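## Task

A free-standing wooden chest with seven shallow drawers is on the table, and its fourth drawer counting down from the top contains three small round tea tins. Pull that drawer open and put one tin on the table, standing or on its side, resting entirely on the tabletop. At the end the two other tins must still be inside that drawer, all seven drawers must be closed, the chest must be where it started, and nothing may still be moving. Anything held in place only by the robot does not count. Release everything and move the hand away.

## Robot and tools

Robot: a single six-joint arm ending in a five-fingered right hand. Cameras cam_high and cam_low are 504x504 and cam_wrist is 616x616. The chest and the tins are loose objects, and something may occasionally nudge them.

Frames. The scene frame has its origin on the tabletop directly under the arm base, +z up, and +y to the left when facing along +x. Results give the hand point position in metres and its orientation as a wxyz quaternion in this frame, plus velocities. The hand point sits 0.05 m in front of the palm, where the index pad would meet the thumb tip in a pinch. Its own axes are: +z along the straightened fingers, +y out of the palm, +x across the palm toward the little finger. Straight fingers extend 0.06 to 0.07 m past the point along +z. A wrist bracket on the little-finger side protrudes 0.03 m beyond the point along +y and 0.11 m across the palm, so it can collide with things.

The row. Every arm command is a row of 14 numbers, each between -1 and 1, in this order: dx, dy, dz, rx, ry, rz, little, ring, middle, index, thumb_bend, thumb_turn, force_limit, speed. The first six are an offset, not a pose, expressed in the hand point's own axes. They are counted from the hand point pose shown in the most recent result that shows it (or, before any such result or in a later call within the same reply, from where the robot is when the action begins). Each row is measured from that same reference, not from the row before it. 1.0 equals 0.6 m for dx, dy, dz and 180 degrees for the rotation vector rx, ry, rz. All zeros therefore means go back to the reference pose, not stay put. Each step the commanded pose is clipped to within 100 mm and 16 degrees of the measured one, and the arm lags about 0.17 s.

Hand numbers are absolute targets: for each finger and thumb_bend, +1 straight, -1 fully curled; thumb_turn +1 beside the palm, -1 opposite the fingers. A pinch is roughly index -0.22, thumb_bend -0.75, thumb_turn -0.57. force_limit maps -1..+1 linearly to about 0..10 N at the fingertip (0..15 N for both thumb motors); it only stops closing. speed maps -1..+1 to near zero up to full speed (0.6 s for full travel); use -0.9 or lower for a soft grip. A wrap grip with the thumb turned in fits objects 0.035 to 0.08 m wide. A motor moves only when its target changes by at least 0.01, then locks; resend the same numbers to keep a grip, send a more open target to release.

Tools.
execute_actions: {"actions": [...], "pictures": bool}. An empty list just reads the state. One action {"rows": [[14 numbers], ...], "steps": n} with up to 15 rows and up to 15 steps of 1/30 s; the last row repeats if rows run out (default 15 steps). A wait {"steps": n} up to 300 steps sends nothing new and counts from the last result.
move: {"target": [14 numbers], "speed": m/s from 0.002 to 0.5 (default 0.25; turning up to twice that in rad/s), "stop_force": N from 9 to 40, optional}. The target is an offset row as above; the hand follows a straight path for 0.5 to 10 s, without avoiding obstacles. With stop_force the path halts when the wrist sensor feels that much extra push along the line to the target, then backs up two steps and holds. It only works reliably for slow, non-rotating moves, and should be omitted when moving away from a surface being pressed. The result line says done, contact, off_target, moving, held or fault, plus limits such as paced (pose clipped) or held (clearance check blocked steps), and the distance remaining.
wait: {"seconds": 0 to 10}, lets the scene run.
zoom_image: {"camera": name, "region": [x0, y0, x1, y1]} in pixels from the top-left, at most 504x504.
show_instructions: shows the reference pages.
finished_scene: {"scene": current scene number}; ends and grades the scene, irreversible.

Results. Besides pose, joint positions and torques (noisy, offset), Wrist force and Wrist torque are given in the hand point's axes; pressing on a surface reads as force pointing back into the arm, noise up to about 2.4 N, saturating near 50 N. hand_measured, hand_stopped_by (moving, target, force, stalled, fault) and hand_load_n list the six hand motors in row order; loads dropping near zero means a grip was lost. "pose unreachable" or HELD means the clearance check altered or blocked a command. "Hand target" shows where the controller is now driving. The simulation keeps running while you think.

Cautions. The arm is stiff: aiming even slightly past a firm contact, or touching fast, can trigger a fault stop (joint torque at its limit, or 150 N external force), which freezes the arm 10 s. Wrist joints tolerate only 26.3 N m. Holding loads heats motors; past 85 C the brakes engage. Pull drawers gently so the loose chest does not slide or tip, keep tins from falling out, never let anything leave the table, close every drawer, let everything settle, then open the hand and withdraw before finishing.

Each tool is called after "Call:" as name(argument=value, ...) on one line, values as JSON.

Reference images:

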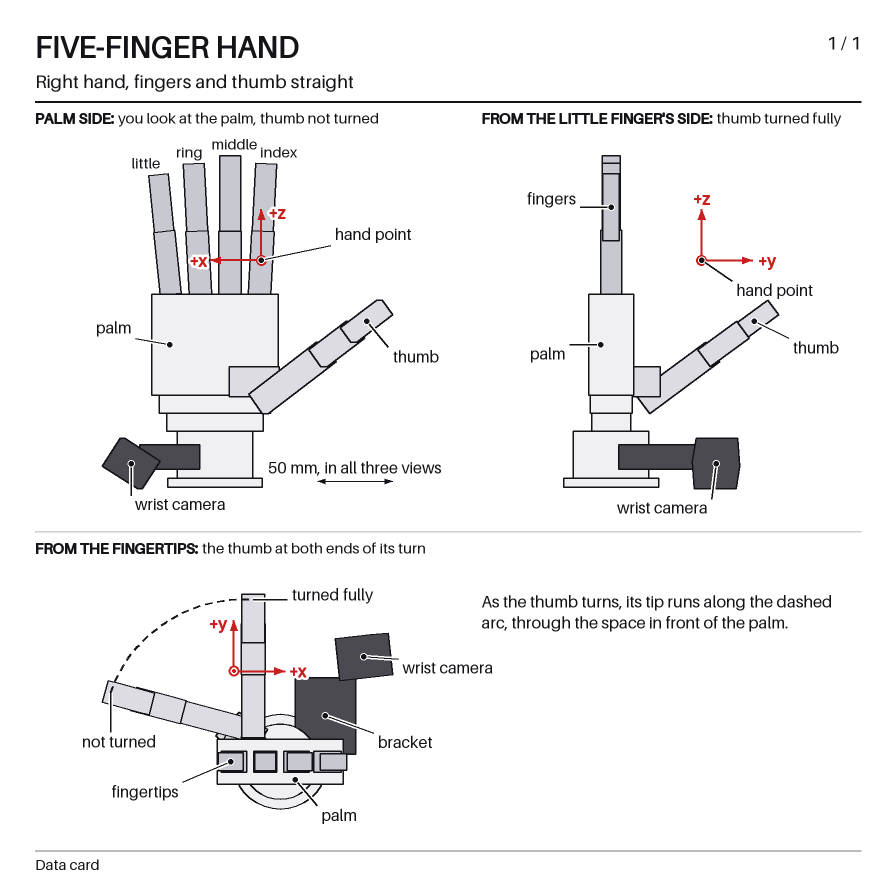

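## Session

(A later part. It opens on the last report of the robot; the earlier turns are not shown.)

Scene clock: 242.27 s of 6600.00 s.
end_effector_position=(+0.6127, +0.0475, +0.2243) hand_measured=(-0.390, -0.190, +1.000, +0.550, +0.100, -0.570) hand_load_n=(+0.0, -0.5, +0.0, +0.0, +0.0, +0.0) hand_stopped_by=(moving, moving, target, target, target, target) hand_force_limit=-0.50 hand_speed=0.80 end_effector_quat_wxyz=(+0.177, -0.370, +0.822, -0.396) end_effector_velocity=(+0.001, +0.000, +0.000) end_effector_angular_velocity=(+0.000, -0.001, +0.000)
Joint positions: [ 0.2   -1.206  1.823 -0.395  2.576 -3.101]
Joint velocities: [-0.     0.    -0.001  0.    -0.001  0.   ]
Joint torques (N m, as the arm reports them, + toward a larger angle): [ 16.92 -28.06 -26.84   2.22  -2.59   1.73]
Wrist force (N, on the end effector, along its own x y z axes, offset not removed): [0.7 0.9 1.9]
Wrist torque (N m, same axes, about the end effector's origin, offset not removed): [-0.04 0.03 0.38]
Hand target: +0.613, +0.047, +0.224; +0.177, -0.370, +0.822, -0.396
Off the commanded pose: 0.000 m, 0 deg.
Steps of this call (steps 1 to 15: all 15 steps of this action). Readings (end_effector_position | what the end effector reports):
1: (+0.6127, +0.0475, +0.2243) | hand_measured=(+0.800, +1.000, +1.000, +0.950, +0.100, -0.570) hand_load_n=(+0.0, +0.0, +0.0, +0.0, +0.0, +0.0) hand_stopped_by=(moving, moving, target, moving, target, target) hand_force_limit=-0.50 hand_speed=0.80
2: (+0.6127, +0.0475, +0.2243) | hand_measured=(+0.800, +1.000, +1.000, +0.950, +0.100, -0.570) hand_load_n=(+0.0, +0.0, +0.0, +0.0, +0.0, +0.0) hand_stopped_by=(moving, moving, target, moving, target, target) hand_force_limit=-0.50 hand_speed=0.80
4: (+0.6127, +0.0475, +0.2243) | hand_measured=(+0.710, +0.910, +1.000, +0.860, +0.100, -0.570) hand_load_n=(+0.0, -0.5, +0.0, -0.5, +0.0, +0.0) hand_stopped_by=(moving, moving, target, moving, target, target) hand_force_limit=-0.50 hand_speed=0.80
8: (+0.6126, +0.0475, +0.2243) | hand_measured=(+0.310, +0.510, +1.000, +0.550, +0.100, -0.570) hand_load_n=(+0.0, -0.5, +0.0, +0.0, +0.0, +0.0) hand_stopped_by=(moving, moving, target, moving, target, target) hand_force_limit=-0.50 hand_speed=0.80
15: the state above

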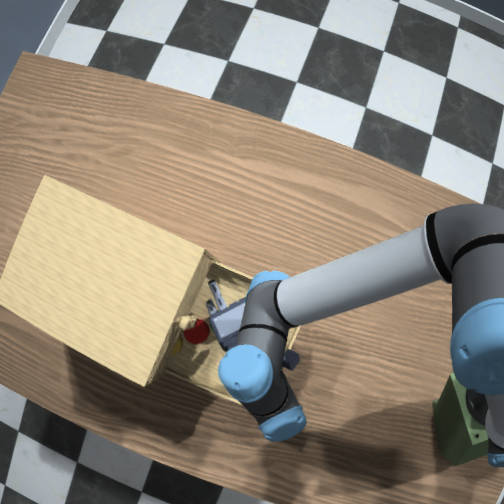

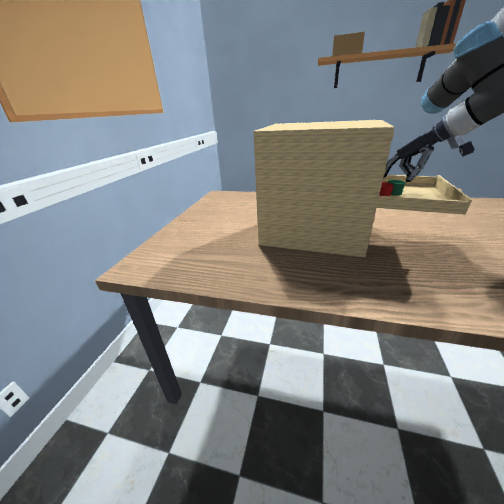

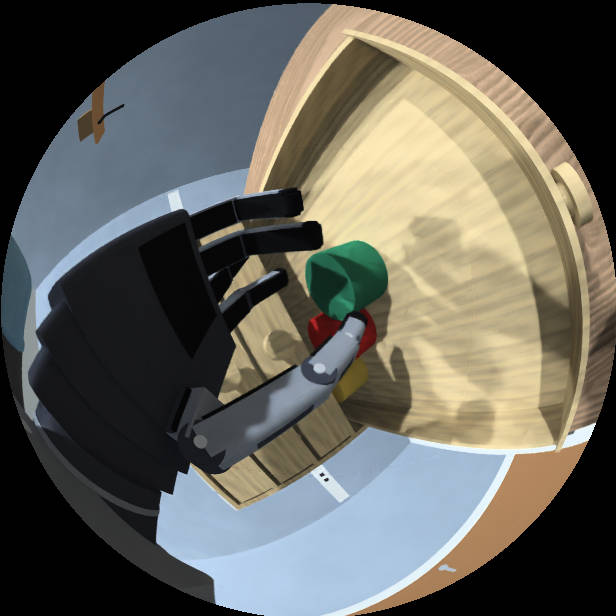

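Call:
move(target=[0,0.039,0.031,0,0,0,-1,-1,1,0.55,0.1,-0.57,-0.5,0.8], speed=0.03, stop_force=9)

Call:
execute_actions(actions=[{"rows":[[0,0,0,0,0,0,-1,-1,1,0.1,-0.4,-0.57,-0.5,-0.75]],"steps":15}], pictures=false)

Call:
wait(seconds=0.7)

Call:
zoom_image(camera="cam_low", region=[360, 130, 460, 230])

Call:
zoom_image(camera="cam_wrist", region=[200, 180, 440, 400])

Scene clock: 245.93 s of 6600.00 s.
end_effector_position=(+0.6126, +0.0475, +0.1947) hand_measured=(-1.000, -1.000, +1.000, +0.550, +0.100, -0.570) hand_load_n=(+0.0, +0.0, +0.0, +0.0, +0.0, +0.0) hand_stopped_by=(target, target, target, target, target, target) hand_force_limit=-0.50 hand_speed=0.80 end_effector_quat_wxyz=(+0.177, -0.370, +0.822, -0.396) end_effector_velocity=(-0.000, -0.000, -0.003) end_effector_angular_velocity=(-0.001, +0.001, -0.000)
Joint positions: [ 0.167 -1.169  1.846 -0.466  2.543 -3.113]
Joint velocities: [-0.004  0.003  0.002 -0.007 -0.003 -0.002]
Joint torques (N m, as the arm reports them, + toward a larger angle): [  5.67 -18.78   2.14  -2.36  -2.65  -1.92]
Wrist force (N, on the end effector, along its own x y z axes, offset not removed): [1.9 0.6 1.4]
Wrist torque (N m, same axes, about the end effector's origin, offset not removed): [0.04 -0.08 0.48]
Hand target: +0.613, +0.047, +0.194; +0.177, -0.370, +0.822, -0.396
Off the commanded pose: 0.000 m, 0 deg.
move: done

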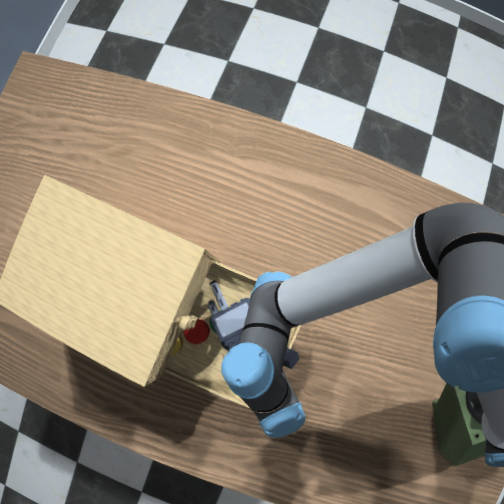

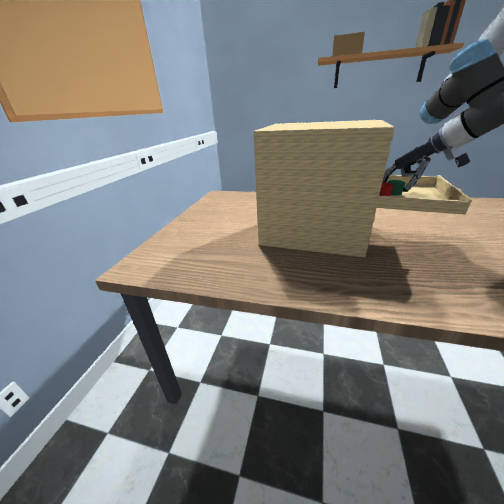

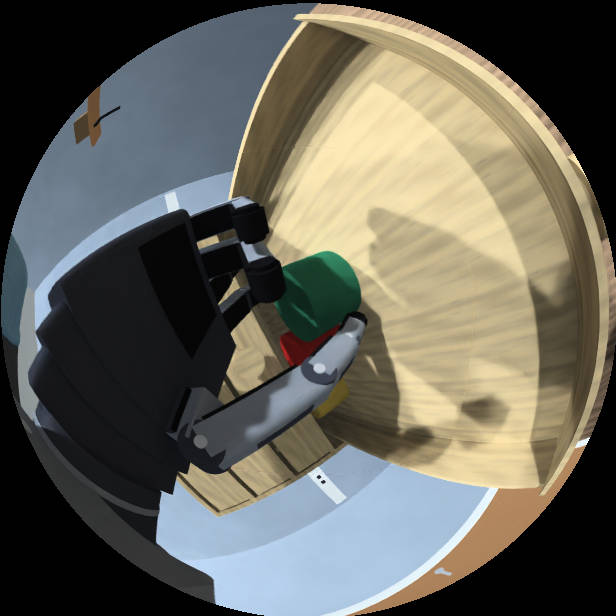

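Scene clock: 246.43 s of 6600.00 s.
end_effector_position=(+0.6126, +0.0475, +0.1947) hand_measured=(-1.000, -1.000, +1.000, +0.384, -0.004, -0.570) hand_load_n=(+0.0, +0.0, +0.0, +0.0, +0.0, +0.0) hand_stopped_by=(target, target, target, moving, moving, target) hand_force_limit=-0.50 hand_speed=-0.75 end_effector_quat_wxyz=(+0.177, -0.370, +0.822, -0.396) end_effector_velocity=(+0.000, -0.000, +0.000) end_effector_angular_velocity=(-0.000, -0.000, +0.000)
Joint positions: [ 0.167 -1.169  1.846 -0.466  2.543 -3.114]
Joint velocities: [-0.     0.    -0.001  0.001 -0.    -0.   ]
Joint torques (N m, as the arm reports them, + toward a larger angle): [ 17.18 -28.51  -7.48   2.22   1.14   0.02]
Wrist force (N, on the end effector, along its own x y z axes, offset not removed): [4.2 0.6 -0.1]
Wrist torque (N m, same axes, about the end effector's origin, offset not removed): [0.14 -0.38 0.61]
Hand target: +0.613, +0.047, +0.195; +0.177, -0.370, +0.822, -0.396
Off the commanded pose: 0.000 m, 0 deg.
Steps of this call (steps 1 to 15: all 15 steps of this action). Readings (end_effector_position | what the end effector reports):
1: (+0.6126, +0.0475, +0.1947) | hand_measured=(-1.000, -1.000, +1.000, +0.550, +0.100, -0.570) hand_load_n=(+0.0, +0.0, +0.0, +0.0, +0.0, +0.0) hand_stopped_by=(target, target, target, moving, moving, target) hand_force_limit=-0.50 hand_speed=-0.75
2: (+0.6126, +0.0475, +0.1947) | hand_measured=(-1.000, -1.000, +1.000, +0.550, +0.100, -0.570) hand_load_n=(+0.0, +0.0, +0.0, +0.0, +0.0, +0.0) hand_stopped_by=(target, target, target, moving, moving, target) hand_force_limit=-0.50 hand_speed=-0.75
4: (+0.6126, +0.0475, +0.1947) | hand_measured=(-1.000, -1.000, +1.000, +0.538, +0.092, -0.570) hand_load_n=(+0.0, +0.0, +0.0, +0.0, +0.0, +0.0) hand_stopped_by=(target, target, target, moving, moving, target) hand_force_limit=-0.50 hand_speed=-0.75
8: (+0.6126, +0.0475, +0.1947) | hand_measured=(-1.000, -1.000, +1.000, +0.482, +0.056, -0.570) hand_load_n=(+0.0, +0.0, +0.0, +0.0, +0.0, +0.0) hand_stopped_by=(target, target, target, moving, moving, target) hand_force_limit=-0.50 hand_speed=-0.75
15: the state above

Scene clock: 247.13 s of 6600.00 s.
end_effector_position=(+0.6126, +0.0475, +0.1946) hand_measured=(-1.000, -1.000, +1.000, +0.302, -0.068, -0.570) hand_load_n=(+0.0, +0.0, +0.0, +4.5, +3.5, +0.0) hand_stopped_by=(target, target, target, force, force, target) hand_force_limit=-0.50 hand_speed=-0.75 end_effector_quat_wxyz=(+0.177, -0.370, +0.822, -0.396) end_effector_velocity=(+0.001, -0.000, +0.000) end_effector_angular_velocity=(+0.000, -0.001, -0.001)
Joint positions: [ 0.167 -1.169  1.846 -0.466  2.543 -3.113]
Joint velocities: [-0.    -0.    -0.001 -0.    -0.     0.001]
Joint torques (N m, as the arm reports them, + toward a larger angle): [ 30.68 -39.91 -26.09   2.25   2.5    1.78]
Wrist force (N, on the end effector, along its own x y z axes, offset not removed): [0.7 -1.4 -2.7]
Wrist torque (N m, same axes, about the end effector's origin, offset not removed): [-0.07 0.27 0.24]
Hand target: +0.613, +0.047, +0.195; +0.177, -0.370, +0.822, -0.396
Off the commanded pose: 0.000 m, 0 deg.
Steps of this call (steps 1 to 21: nothing new was sent). Readings (end_effector_position | what the end effector reports):
1: (+0.6126, +0.0475, +0.1946) | hand_measured=(-1.000, -1.000, +1.000, +0.370, -0.014, -0.570) hand_load_n=(+0.0, +0.0, +0.0, +0.0, +0.0, +0.0) hand_stopped_by=(target, target, target, moving, moving, target) hand_force_limit=-0.50 hand_speed=-0.75
2: (+0.6126, +0.0475, +0.1946) | hand_measured=(-1.000, -1.000, +1.000, +0.356, -0.022, -0.570) hand_load_n=(+0.0, +0.0, +0.0, +0.0, +0.0, +0.0) hand_stopped_by=(target, target, target, moving, moving, target) hand_force_limit=-0.50 hand_speed=-0.75
4: (+0.6126, +0.0475, +0.1946) | hand_measured=(-1.000, -1.000, +1.000, +0.330, -0.040, -0.570) hand_load_n=(+0.0, +0.0, +0.0, +0.0, +0.0, +0.0) hand_stopped_by=(target, target, target, moving, moving, target) hand_force_limit=-0.50 hand_speed=-0.75
8: (+0.6126, +0.0475, +0.1946) | hand_measured=(-1.000, -1.000, +1.000, +0.302, -0.070, -0.570) hand_load_n=(+0.0, +0.0, +0.0, +4.5, +4.0, +0.0) hand_stopped_by=(target, target, target, force, force, target) hand_force_limit=-0.50 hand_speed=-0.75
21: the state above

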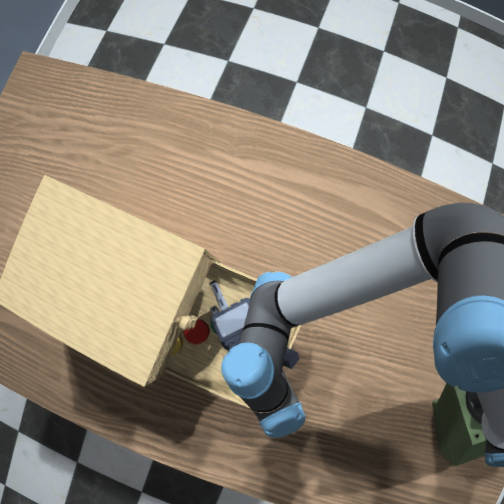

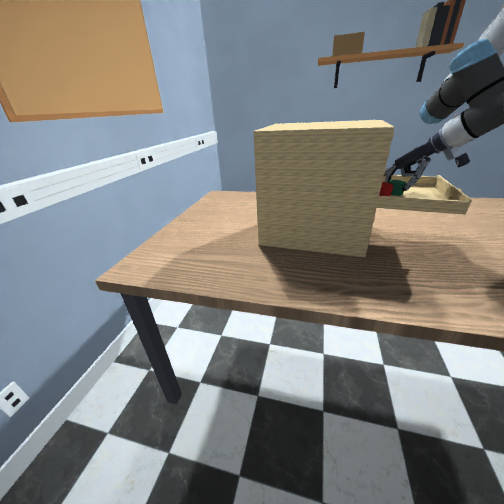

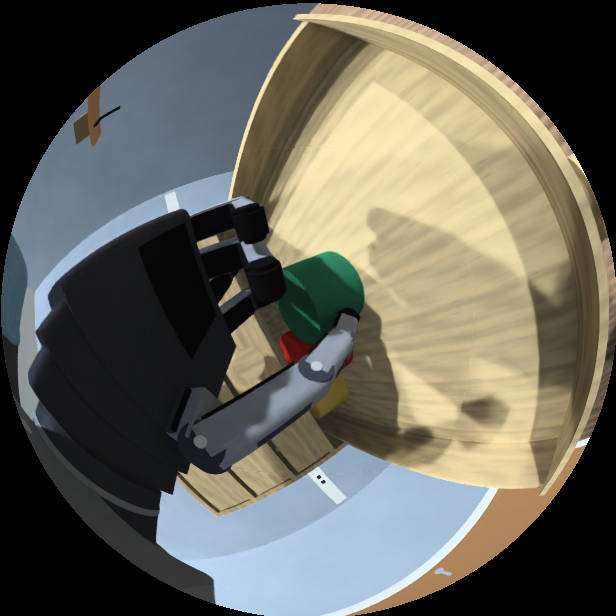

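Region (360, 130, 460, 230) of cam_low's 504x504 image, scaled by 5.040, with more detail than that image has.

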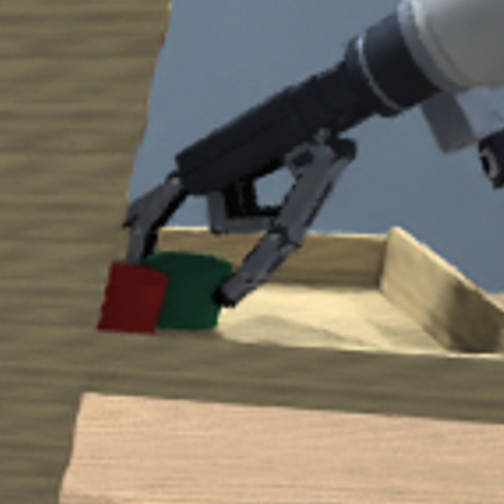

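Region (200, 180, 440, 400) of cam_wrist's 616x616 image, scaled by 2.100, with more detail than that image has; it fills the top 462 rows of this view, and the rest is white.

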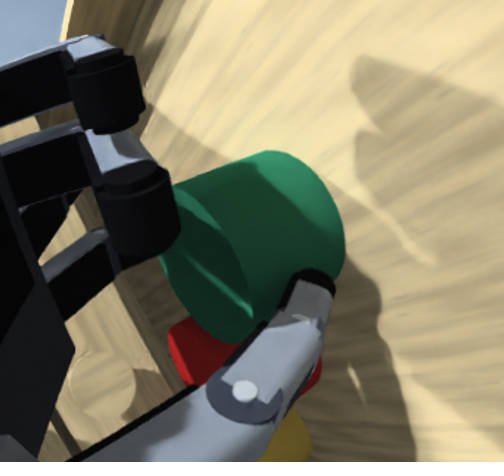

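Call:
execute_actions(actions=[{"rows":[[0,0,0,0,0,0,-1,-1,1,0.0,-0.5,-0.57,0.3,-0.9]],"steps":10}], pictures=false)

Call:
move(target=[0,-0.065,-0.052,0,0,0,-1,-1,1,0.0,-0.5,-0.57,0.3,-0.9], speed=0.04)

Call:
zoom_image(camera="cam_low", region=[360, 130, 460, 230])

Scene clock: 249.63 s of 6600.00 s.
end_effector_position=(+0.6126, +0.0475, +0.1947) hand_measured=(-1.000, -1.000, +1.000, +0.294, -0.086, -0.570) hand_load_n=(+0.0, +0.0, +0.0, +8.5, +7.5, +0.0) hand_stopped_by=(target, target, target, force, moving, target) hand_force_limit=0.30 hand_speed=-0.90 end_effector_quat_wxyz=(+0.177, -0.370, +0.822, -0.396) end_effector_velocity=(-0.001, +0.000, -0.000) end_effector_angular_velocity=(-0.000, +0.001, +0.001)
Joint positions: [ 0.167 -1.169  1.846 -0.466  2.543 -3.113]
Joint velocities: [0.    0.001 0.001 0.    0.    0.   ]
Joint torques (N m, as the arm reports them, + toward a larger angle): [ 25.63 -37.29 -18.23   2.01   2.07   1.8 ]
Wrist force (N, on the end effector, along its own x y z axes, offset not removed): [-0.1 1.0 2.8]
Wrist torque (N m, same axes, about the end effector's origin, offset not removed): [0.14 0.13 0.37]
Hand target: +0.613, +0.047, +0.195; +0.177, -0.370, +0.822, -0.396
Off the commanded pose: 0.000 m, 0 deg.
Steps of this call (steps 1 to 65: nothing new was sent; steps 66 to 75: all 10 steps of this action). Readings (end_effector_position | what the end effector reports):
66: (+0.6126, +0.0475, +0.1947) | hand_measured=(-1.000, -1.000, +1.000, +0.302, -0.068, -0.570) hand_load_n=(+0.0, +0.0, +0.0, +4.5, +4.0, +0.0) hand_stopped_by=(target, target, target, moving, moving, target) hand_force_limit=0.30 hand_speed=-0.90
67: (+0.6126, +0.0475, +0.1947) | hand_measured=(-1.000, -1.000, +1.000, +0.302, -0.068, -0.570) hand_load_n=(+0.0, +0.0, +0.0, +4.5, +4.0, +0.0) hand_stopped_by=(target, target, target, moving, moving, target) hand_force_limit=0.30 hand_speed=-0.90
69: (+0.6126, +0.0475, +0.1947) | hand_measured=(-1.000, -1.000, +1.000, +0.298, -0.068, -0.570) hand_load_n=(+0.0, +0.0, +0.0, +5.5, +5.0, +0.0) hand_stopped_by=(target, target, target, moving, moving, target) hand_force_limit=0.30 hand_speed=-0.90
73: (+0.6126, +0.0475, +0.1947) | hand_measured=(-1.000, -1.000, +1.000, +0.294, -0.080, -0.570) hand_load_n=(+0.0, +0.0, +0.0, +8.0, +6.5, +0.0) hand_stopped_by=(target, target, target, force, moving, target) hand_force_limit=0.30 hand_speed=-0.90
75: the state above

Scene clock: 251.77 s of 6600.00 s.
end_effector_position=(+0.6126, +0.0476, +0.2444) hand_measured=(-1.000, -1.000, +1.000, +0.294, -0.114, -0.570) hand_load_n=(+0.0, +0.0, +0.0, +11.0, +9.5, -0.5) hand_stopped_by=(target, target, target, force, force, target) hand_force_limit=0.30 hand_speed=-0.90 end_effector_quat_wxyz=(+0.177, -0.370, +0.822, -0.396) end_effector_velocity=(+0.001, -0.001, +0.003) end_effector_angular_velocity=(+0.000, -0.000, -0.002)
Joint positions: [ 0.223 -1.228  1.804 -0.346  2.598 -3.091]
Joint velocities: [ 0.002 -0.003 -0.004  0.008  0.003  0.002]
Joint torques (N m, as the arm reports them, + toward a larger angle): [ 30.67 -40.77 -28.94   2.34   2.29   1.73]
Wrist force (N, on the end effector, along its own x y z axes, offset not removed): [-0.6 2.8 -1.5]
Wrist torque (N m, same axes, about the end effector's origin, offset not removed): [0.51 0.48 0.32]
Hand target: +0.613, +0.048, +0.245; +0.177, -0.370, +0.822, -0.396
Off the commanded pose: 0.000 m, 0 deg.
move: done

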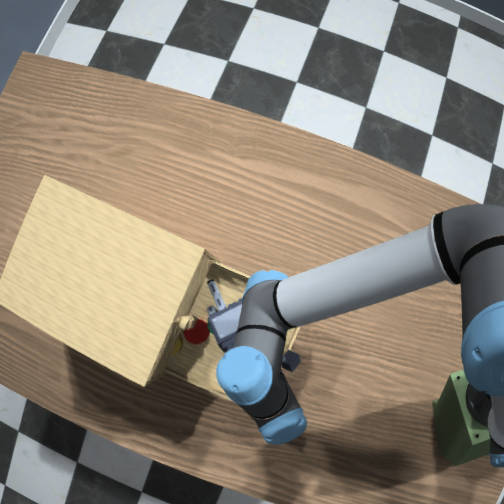

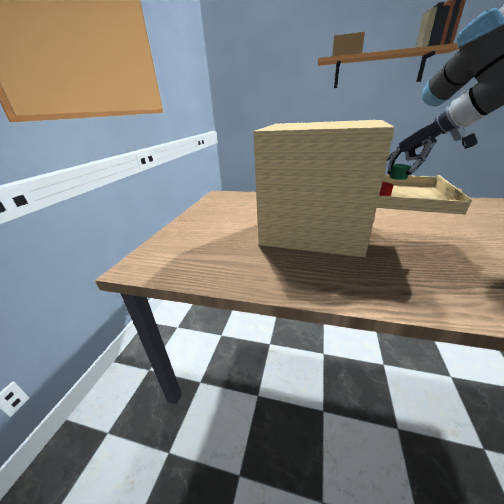

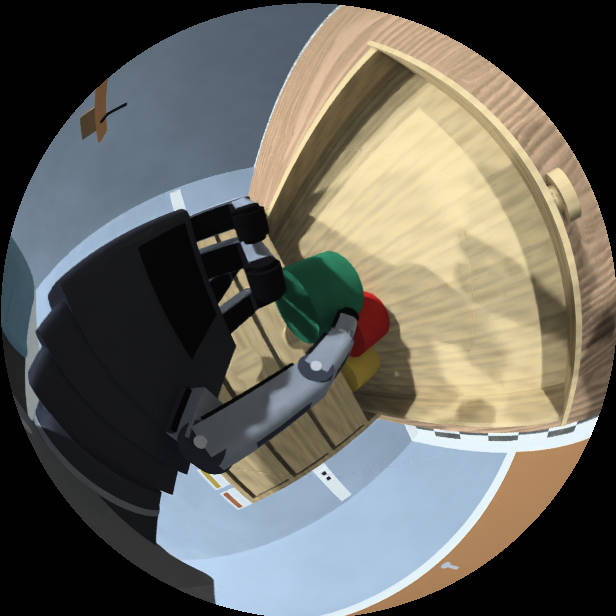

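Region (360, 130, 460, 230) of cam_low's 504x504 image, scaled by 5.040, with more detail than that image has.

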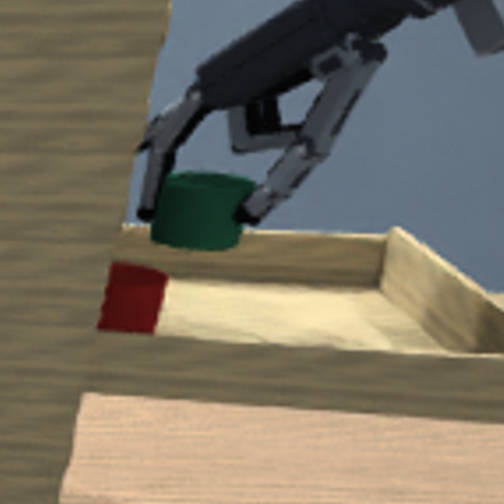

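Call:
move(target=[0.552,-0.104,0.079,0,0,0,-1,-1,1,0.0,-0.5,-0.57,0.3,-0.9], speed=0.15)

Call:
move(target=[0,0.265,0.212,0,0,0,-1,-1,1,0.0,-0.5,-0.57,0.3,-0.9], speed=0.12)

Scene clock: 258.93 s of 6600.00 s.
end_effector_position=(+0.4496, -0.2499, +0.2641) hand_measured=(-1.000, -1.000, +1.000, +0.294, -0.114, -0.570) hand_load_n=(+0.0, +0.0, +0.0, +11.0, +9.5, -0.5) hand_stopped_by=(target, target, target, force, force, target) hand_force_limit=0.30 hand_speed=-0.90 end_effector_quat_wxyz=(+0.177, -0.370, +0.822, -0.396) end_effector_velocity=(-0.000, -0.003, +0.001) end_effector_angular_velocity=(+0.002, -0.006, +0.005)
Joint positions: [-0.796 -2.049  2.269 -0.101  1.591 -3.286]
Joint velocities: [-0.025 -0.008 -0.001  0.007 -0.032 -0.002]
Joint torques (N m, as the arm reports them, + toward a larger angle): [ -3.52 -28.94   0.06   2.18  -2.75  -1.6 ]
Wrist force (N, on the end effector, along its own x y z axes, offset not removed): [1.8 -0.3 -0.7]
Wrist torque (N m, same axes, about the end effector's origin, offset not removed): [-0.03 -0.02 0.36]
Hand target: +0.450, -0.250, +0.264; +0.177, -0.370, +0.822, -0.396
Off the commanded pose: 0.001 m, 0 deg.
After step 90, 1.33 s passed at rest.
move: done

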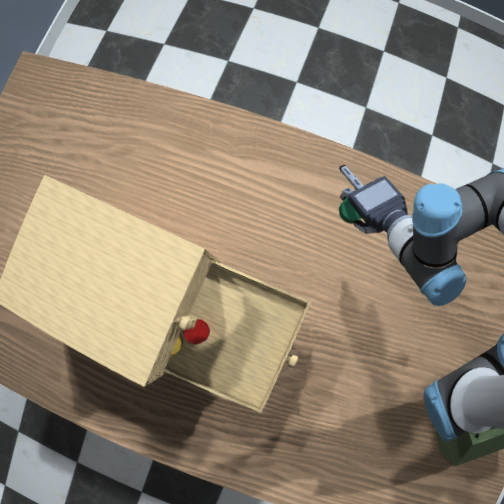

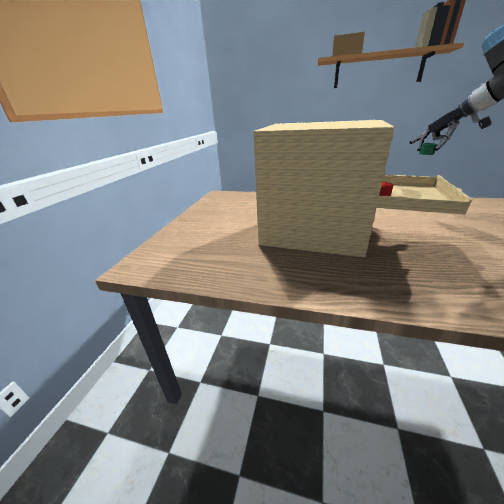

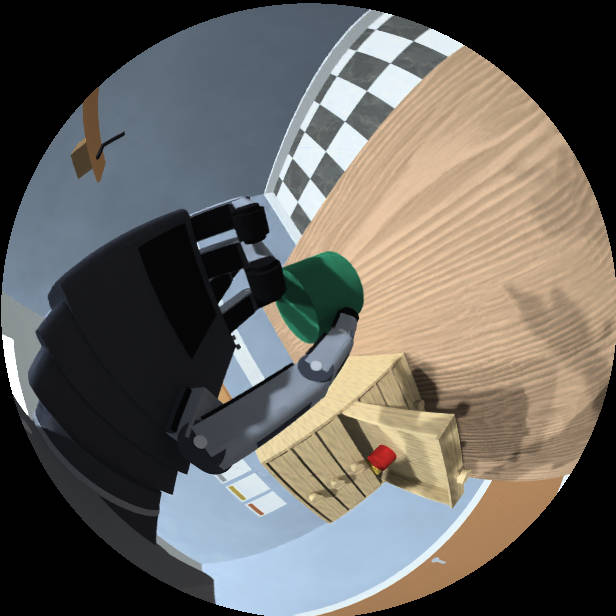

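Scene clock: 261.17 s of 6600.00 s.
end_effector_position=(+0.4496, -0.2506, +0.0607) hand_measured=(-1.000, -1.000, +1.000, +0.294, -0.114, -0.570) hand_load_n=(+0.0, +0.0, +0.0, +11.0, +9.5, -0.5) hand_stopped_by=(target, target, target, force, force, target) hand_force_limit=0.30 hand_speed=-0.90 end_effector_quat_wxyz=(+0.177, -0.370, +0.822, -0.396) end_effector_velocity=(-0.000, +0.001, -0.003) end_effector_angular_velocity=(+0.001, +0.000, -0.000)
Joint positions: [-0.887 -1.491  2.372 -0.762  1.501 -3.297]
Joint velocities: [ 0.     0.01  -0.    -0.009  0.     0.001]
Joint torques (N m, as the arm reports them, + toward a larger angle): [ -2.48 -15.95 -15.16  -1.67  -2.55   1.77]
Wrist force (N, on the end effector, along its own x y z axes, offset not removed): [1.1 1.7 1.7]
Wrist torque (N m, same axes, about the end effector's origin, offset not removed): [0.09 0.08 0.43]
Hand target: +0.450, -0.251, +0.060; +0.177, -0.370, +0.822, -0.396
Off the commanded pose: 0.000 m, 0 deg.
move: done

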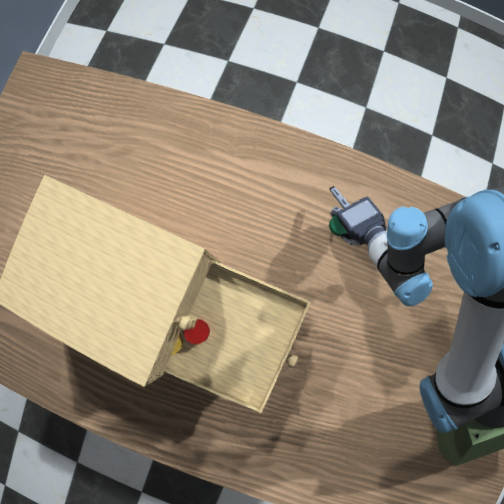

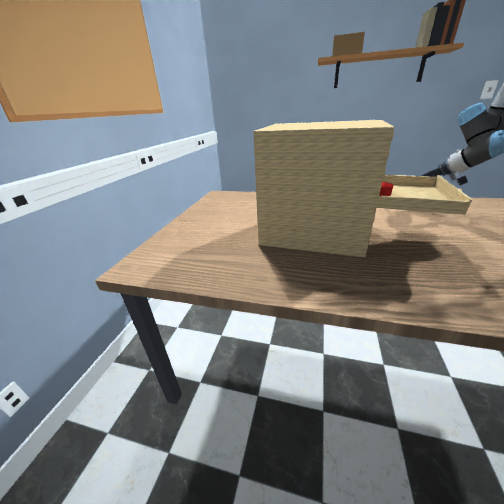

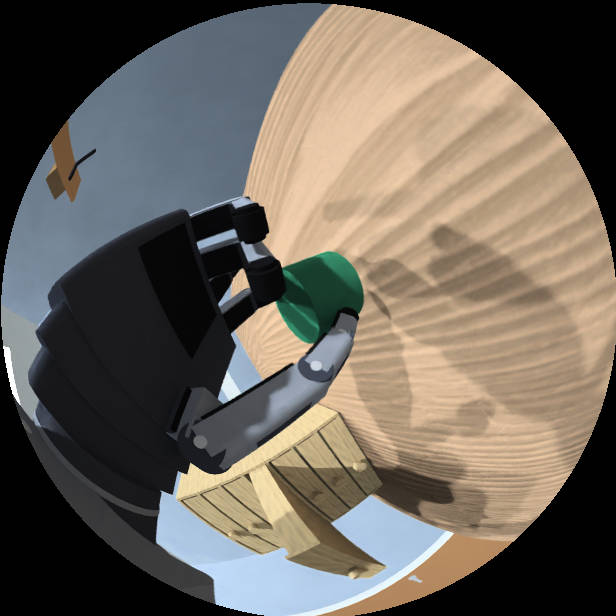

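Call:
move(target=[0,0.046,0.037,0,0,0,-1,-1,1,0.0,-0.5,-0.57,0.3,-0.9], speed=0.012, stop_force=9)

Scene clock: 265.20 s of 6600.00 s.
end_effector_position=(+0.4497, -0.2508, +0.0266) hand_measured=(-1.000, -1.000, +1.000, +0.294, -0.114, -0.570) hand_load_n=(+0.0, +0.0, +0.0, +10.5, +9.0, -0.5) hand_stopped_by=(target, target, target, force, force, target) hand_force_limit=0.30 hand_speed=-0.90 end_effector_quat_wxyz=(+0.177, -0.370, +0.822, -0.396) end_effector_velocity=(-0.002, +0.001, +0.002) end_effector_angular_velocity=(+0.002, +0.003, -0.000)
Joint positions: [-0.896 -1.38   2.355 -0.857  1.492 -3.298]
Joint velocities: [-0.001 -0.009  0.004  0.008 -0.    -0.   ]
Joint torques (N m, as the arm reports them, + toward a larger angle): [  6.03 -40.35  15.66   2.36   1.83  -1.56]
Wrist force (N, on the end effector, along its own x y z axes, offset not removed): [1.3 1.0 1.5]
Wrist torque (N m, same axes, about the end effector's origin, offset not removed): [0.07 0.07 0.29]
Hand target: +0.450, -0.251, +0.027; +0.177, -0.370, +0.822, -0.396
Off the commanded pose: 0.001 m, 0 deg.
move: contact

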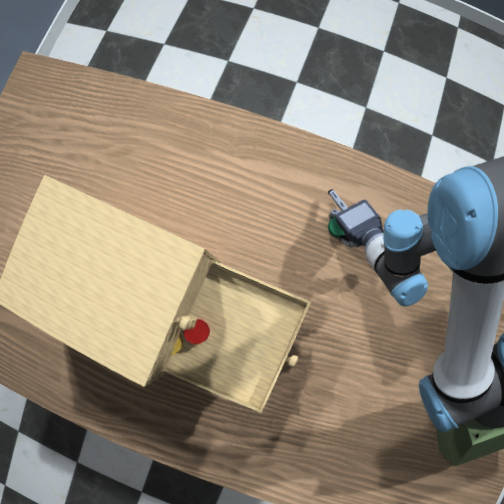

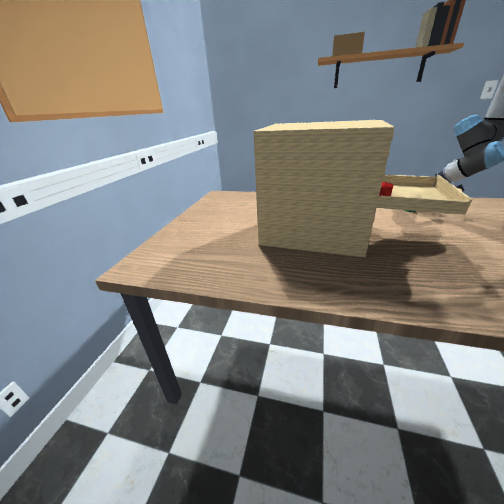

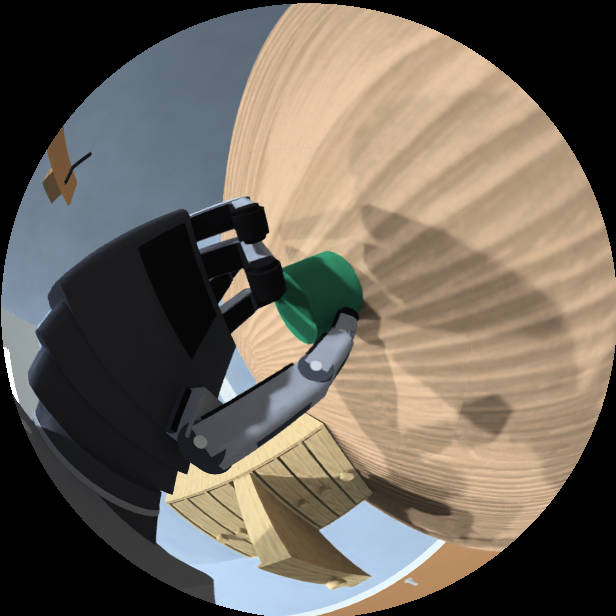

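Call:
execute_actions(actions=[{"rows":[[0,0,0,0,0,0,-1,-1,1,0.55,0.05,-0.57,0.3,-0.5]],"steps":15}], pictures=false)

Call:
move(target=[0,-0.13,-0.104,0,0,0,-1,-1,1,0.55,0.05,-0.57,0.3,-0.5], speed=0.1)

Scene clock: 272.30 s of 6600.00 s.
end_effector_position=(+0.4498, -0.2508, +0.0266) hand_measured=(-1.000, -1.000, +1.000, +0.550, +0.050, -0.570) hand_load_n=(+0.0, +0.0, +0.0, +0.0, +0.0, +0.0) hand_stopped_by=(target, target, target, moving, moving, target) hand_force_limit=0.30 hand_speed=-0.50 end_effector_quat_wxyz=(+0.177, -0.370, +0.822, -0.396) end_effector_velocity=(-0.001, -0.001, -0.001) end_effector_angular_velocity=(+0.000, +0.001, -0.002)
Joint positions: [-0.896 -1.38   2.355 -0.857  1.492 -3.298]
Joint velocities: [-0.002  0.001  0.    -0.     0.     0.   ]
Joint torques (N m, as the arm reports them, + toward a larger angle): [ -2.85 -15.86 -14.64  -1.83  -2.78  -0.38]
Wrist force (N, on the end effector, along its own x y z axes, offset not removed): [0.1 2.2 0.8]
Wrist torque (N m, same axes, about the end effector's origin, offset not removed): [0.27 0.21 0.39]
Hand target: +0.450, -0.251, +0.027; +0.177, -0.370, +0.822, -0.396
Off the commanded pose: 0.000 m, 0 deg.
Steps of this call (steps 1 to 90: nothing new was sent; then 3.60 s passed at rest; steps 91 to 105: all 15 steps of this action). Readings (end_effector_position | what the end effector reports):
91: (+0.4497, -0.2508, +0.0270) | hand_measured=(-1.000, -1.000, +1.000, +0.294, -0.114, -0.570) hand_load_n=(+0.0, +0.0, +0.0, +10.5, +9.0, -0.5) hand_stopped_by=(target, target, target, moving, moving, target) hand_force_limit=0.30 hand_speed=-0.50
92: (+0.4497, -0.2508, +0.0270) | hand_measured=(-1.000, -1.000, +1.000, +0.294, -0.114, -0.570) hand_load_n=(+0.0, +0.0, +0.0, +10.5, +9.0, -0.5) hand_stopped_by=(target, target, target, moving, moving, target) hand_force_limit=0.30 hand_speed=-0.50
94: (+0.4497, -0.2507, +0.0269) | hand_measured=(-1.000, -1.000, +1.000, +0.318, -0.102, -0.570) hand_load_n=(+0.0, +0.0, +0.0, +3.0, +2.5, +0.0) hand_stopped_by=(target, target, target, moving, moving, target) hand_force_limit=0.30 hand_speed=-0.50
98: (+0.4497, -0.2508, +0.0267) | hand_measured=(-1.000, -1.000, +1.000, +0.430, -0.032, -0.570) hand_load_n=(+0.0, +0.0, +0.0, +0.0, +0.0, +0.0) hand_stopped_by=(target, target, target, moving, moving, target) hand_force_limit=0.30 hand_speed=-0.50
105: the state above

Scene clock: 274.07 s of 6600.00 s.
end_effector_position=(+0.4498, -0.2505, +0.1262) hand_measured=(-1.000, -1.000, +1.000, +0.550, +0.050, -0.570) hand_load_n=(+0.0, +0.0, +0.0, +0.0, +0.0, +0.0) hand_stopped_by=(target, target, target, target, target, target) hand_force_limit=0.30 hand_speed=-0.50 end_effector_quat_wxyz=(+0.177, -0.370, +0.822, -0.396) end_effector_velocity=(+0.000, -0.001, +0.003) end_effector_angular_velocity=(-0.001, -0.000, -0.000)
Joint positions: [-0.866 -1.7    2.376 -0.557  1.521 -3.294]
Joint velocities: [-0.001 -0.008 -0.002  0.008  0.    -0.001]
Joint torques (N m, as the arm reports them, + toward a larger angle): [ 21.91 -35.76 -22.12   2.32   2.25   1.48]
Wrist force (N, on the end effector, along its own x y z axes, offset not removed): [1.5 1.3 0.2]
Wrist torque (N m, same axes, about the end effector's origin, offset not removed): [0.26 -0.03 0.41]
Hand target: +0.450, -0.250, +0.126; +0.177, -0.370, +0.822, -0.396
Off the commanded pose: 0.000 m, 0 deg.
move: done

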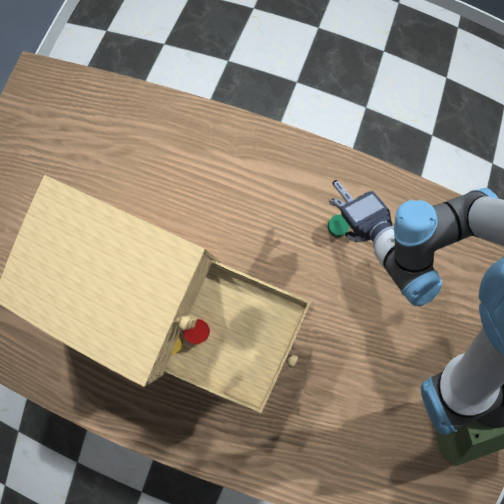

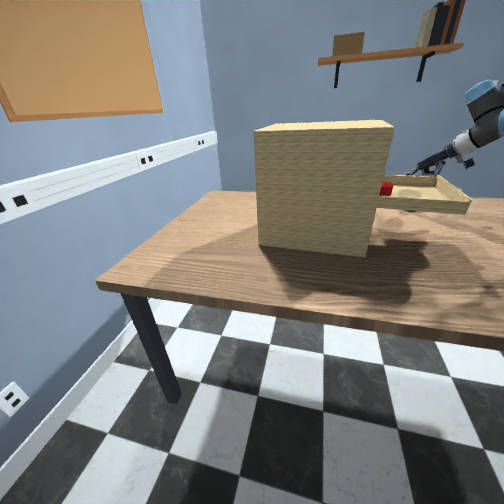

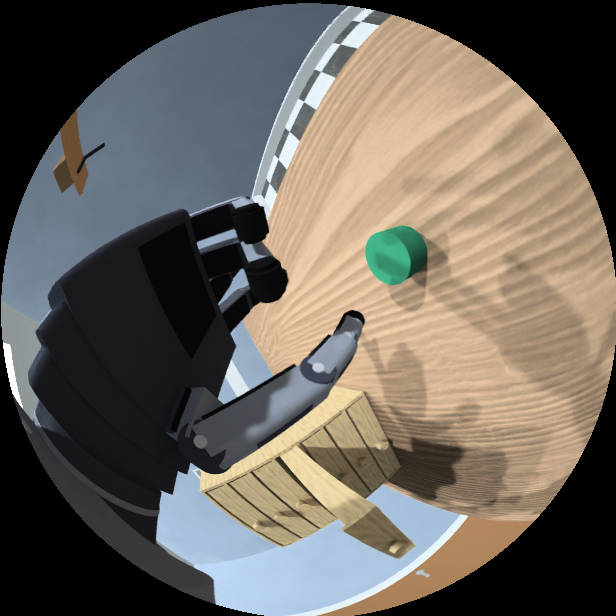

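Call:
move(target=[-0.048,-0.076,-0.344,-0.113,-0.152,-0.176,-1,-1,1,0.55,0.05,-0.57,0.3,0.5], speed=0.25)

Call:
move(target=[-0.372,0.092,0.093,0,0,0,-1,-1,1,-1,-0.3,-0.57,0.0,0.5], speed=0.2)

Scene clock: 282.07 s of 6600.00 s.
end_effector_position=(+0.3698, -0.1404, +0.2904) hand_measured=(-1.000, -1.000, +1.000, +0.550, +0.050, -0.570) hand_load_n=(+0.0, +0.0, +0.0, +0.0, +0.0, +0.0) hand_stopped_by=(target, target, target, target, target, target) hand_force_limit=0.30 hand_speed=0.50 end_effector_quat_wxyz=(-0.183, +0.683, -0.683, +0.184) end_effector_velocity=(-0.001, +0.001, +0.002) end_effector_angular_velocity=(+0.002, +0.005, +0.007)
Joint positions: [-0.829 -2.068  2.184  0.533  1.292 -3.938]
Joint velocities: [ 0.004 -0.    -0.003  0.01   0.003 -0.004]
Joint torques (N m, as the arm reports them, + toward a larger angle): [ 21.72 -28.55 -30.65   3.86   1.66  -1.71]
Wrist force (N, on the end effector, along its own x y z axes, offset not removed): [1.3 0.9 1.4]
Wrist torque (N m, same axes, about the end effector's origin, offset not removed): [0.13 0.14 0.37]
Hand target: +0.370, -0.140, +0.291; -0.183, +0.683, -0.683, +0.184
Off the commanded pose: 0.000 m, 0 deg.
After step 90, 2.80 s passed at rest.
move: done

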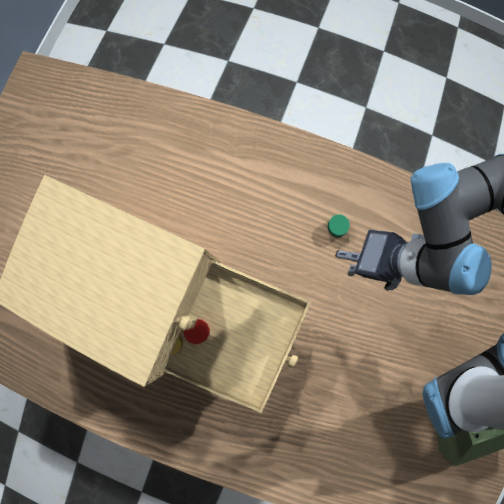

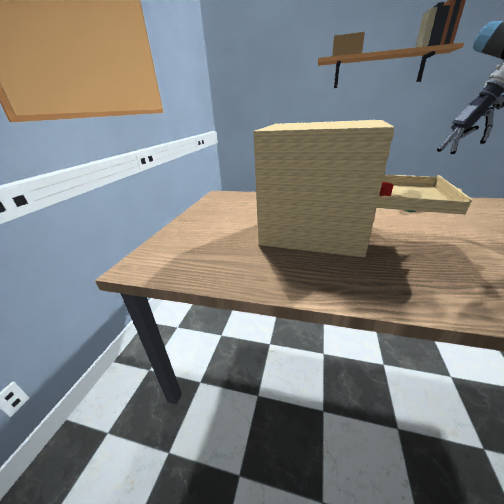

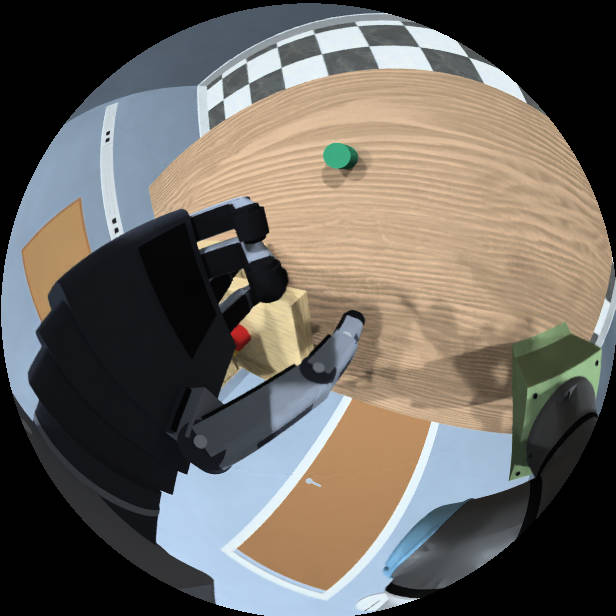

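Scene clock: 283.87 s of 6600.00 s.
end_effector_position=(+0.3502, +0.0821, +0.2142) hand_measured=(-1.000, -1.000, +1.000, -0.348, -0.298, -0.570) hand_load_n=(+0.0, +0.0, +0.0, +12.0, +4.0, +0.0) hand_stopped_by=(target, target, target, force, target, target) hand_force_limit=0.00 hand_speed=0.50 end_effector_quat_wxyz=(-0.183, +0.683, -0.683, +0.184) end_effector_velocity=(+0.001, +0.002, -0.001) end_effector_angular_velocity=(-0.006, +0.004, -0.004)
Joint positions: [ 0.112 -1.555  2.319 -0.053  2.045 -3.358]
Joint velocities: [ 0.012  0.016 -0.008 -0.001  0.017  0.01 ]
Joint torques (N m, as the arm reports them, + toward a larger angle): [ 24.39  -6.9  -23.19  -0.92   2.38   1.84]
Wrist force (N, on the end effector, along its own x y z axes, offset not removed): [0.1 1.1 0.0]
Wrist torque (N m, same axes, about the end effector's origin, offset not removed): [0.23 0.15 0.26]
Hand target: +0.350, +0.082, +0.214; -0.183, +0.683, -0.683, +0.184
Off the commanded pose: 0.001 m, 0 deg.
move: done

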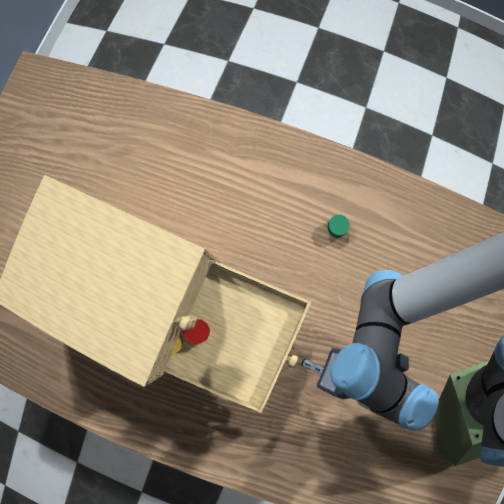

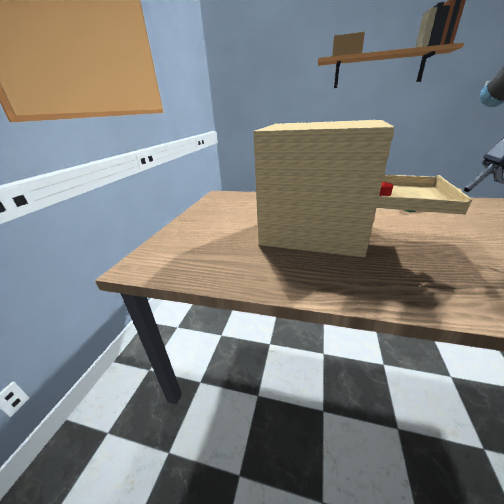

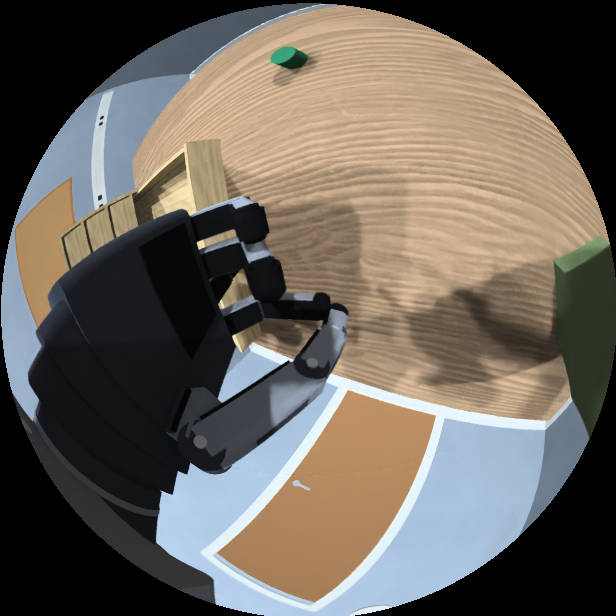

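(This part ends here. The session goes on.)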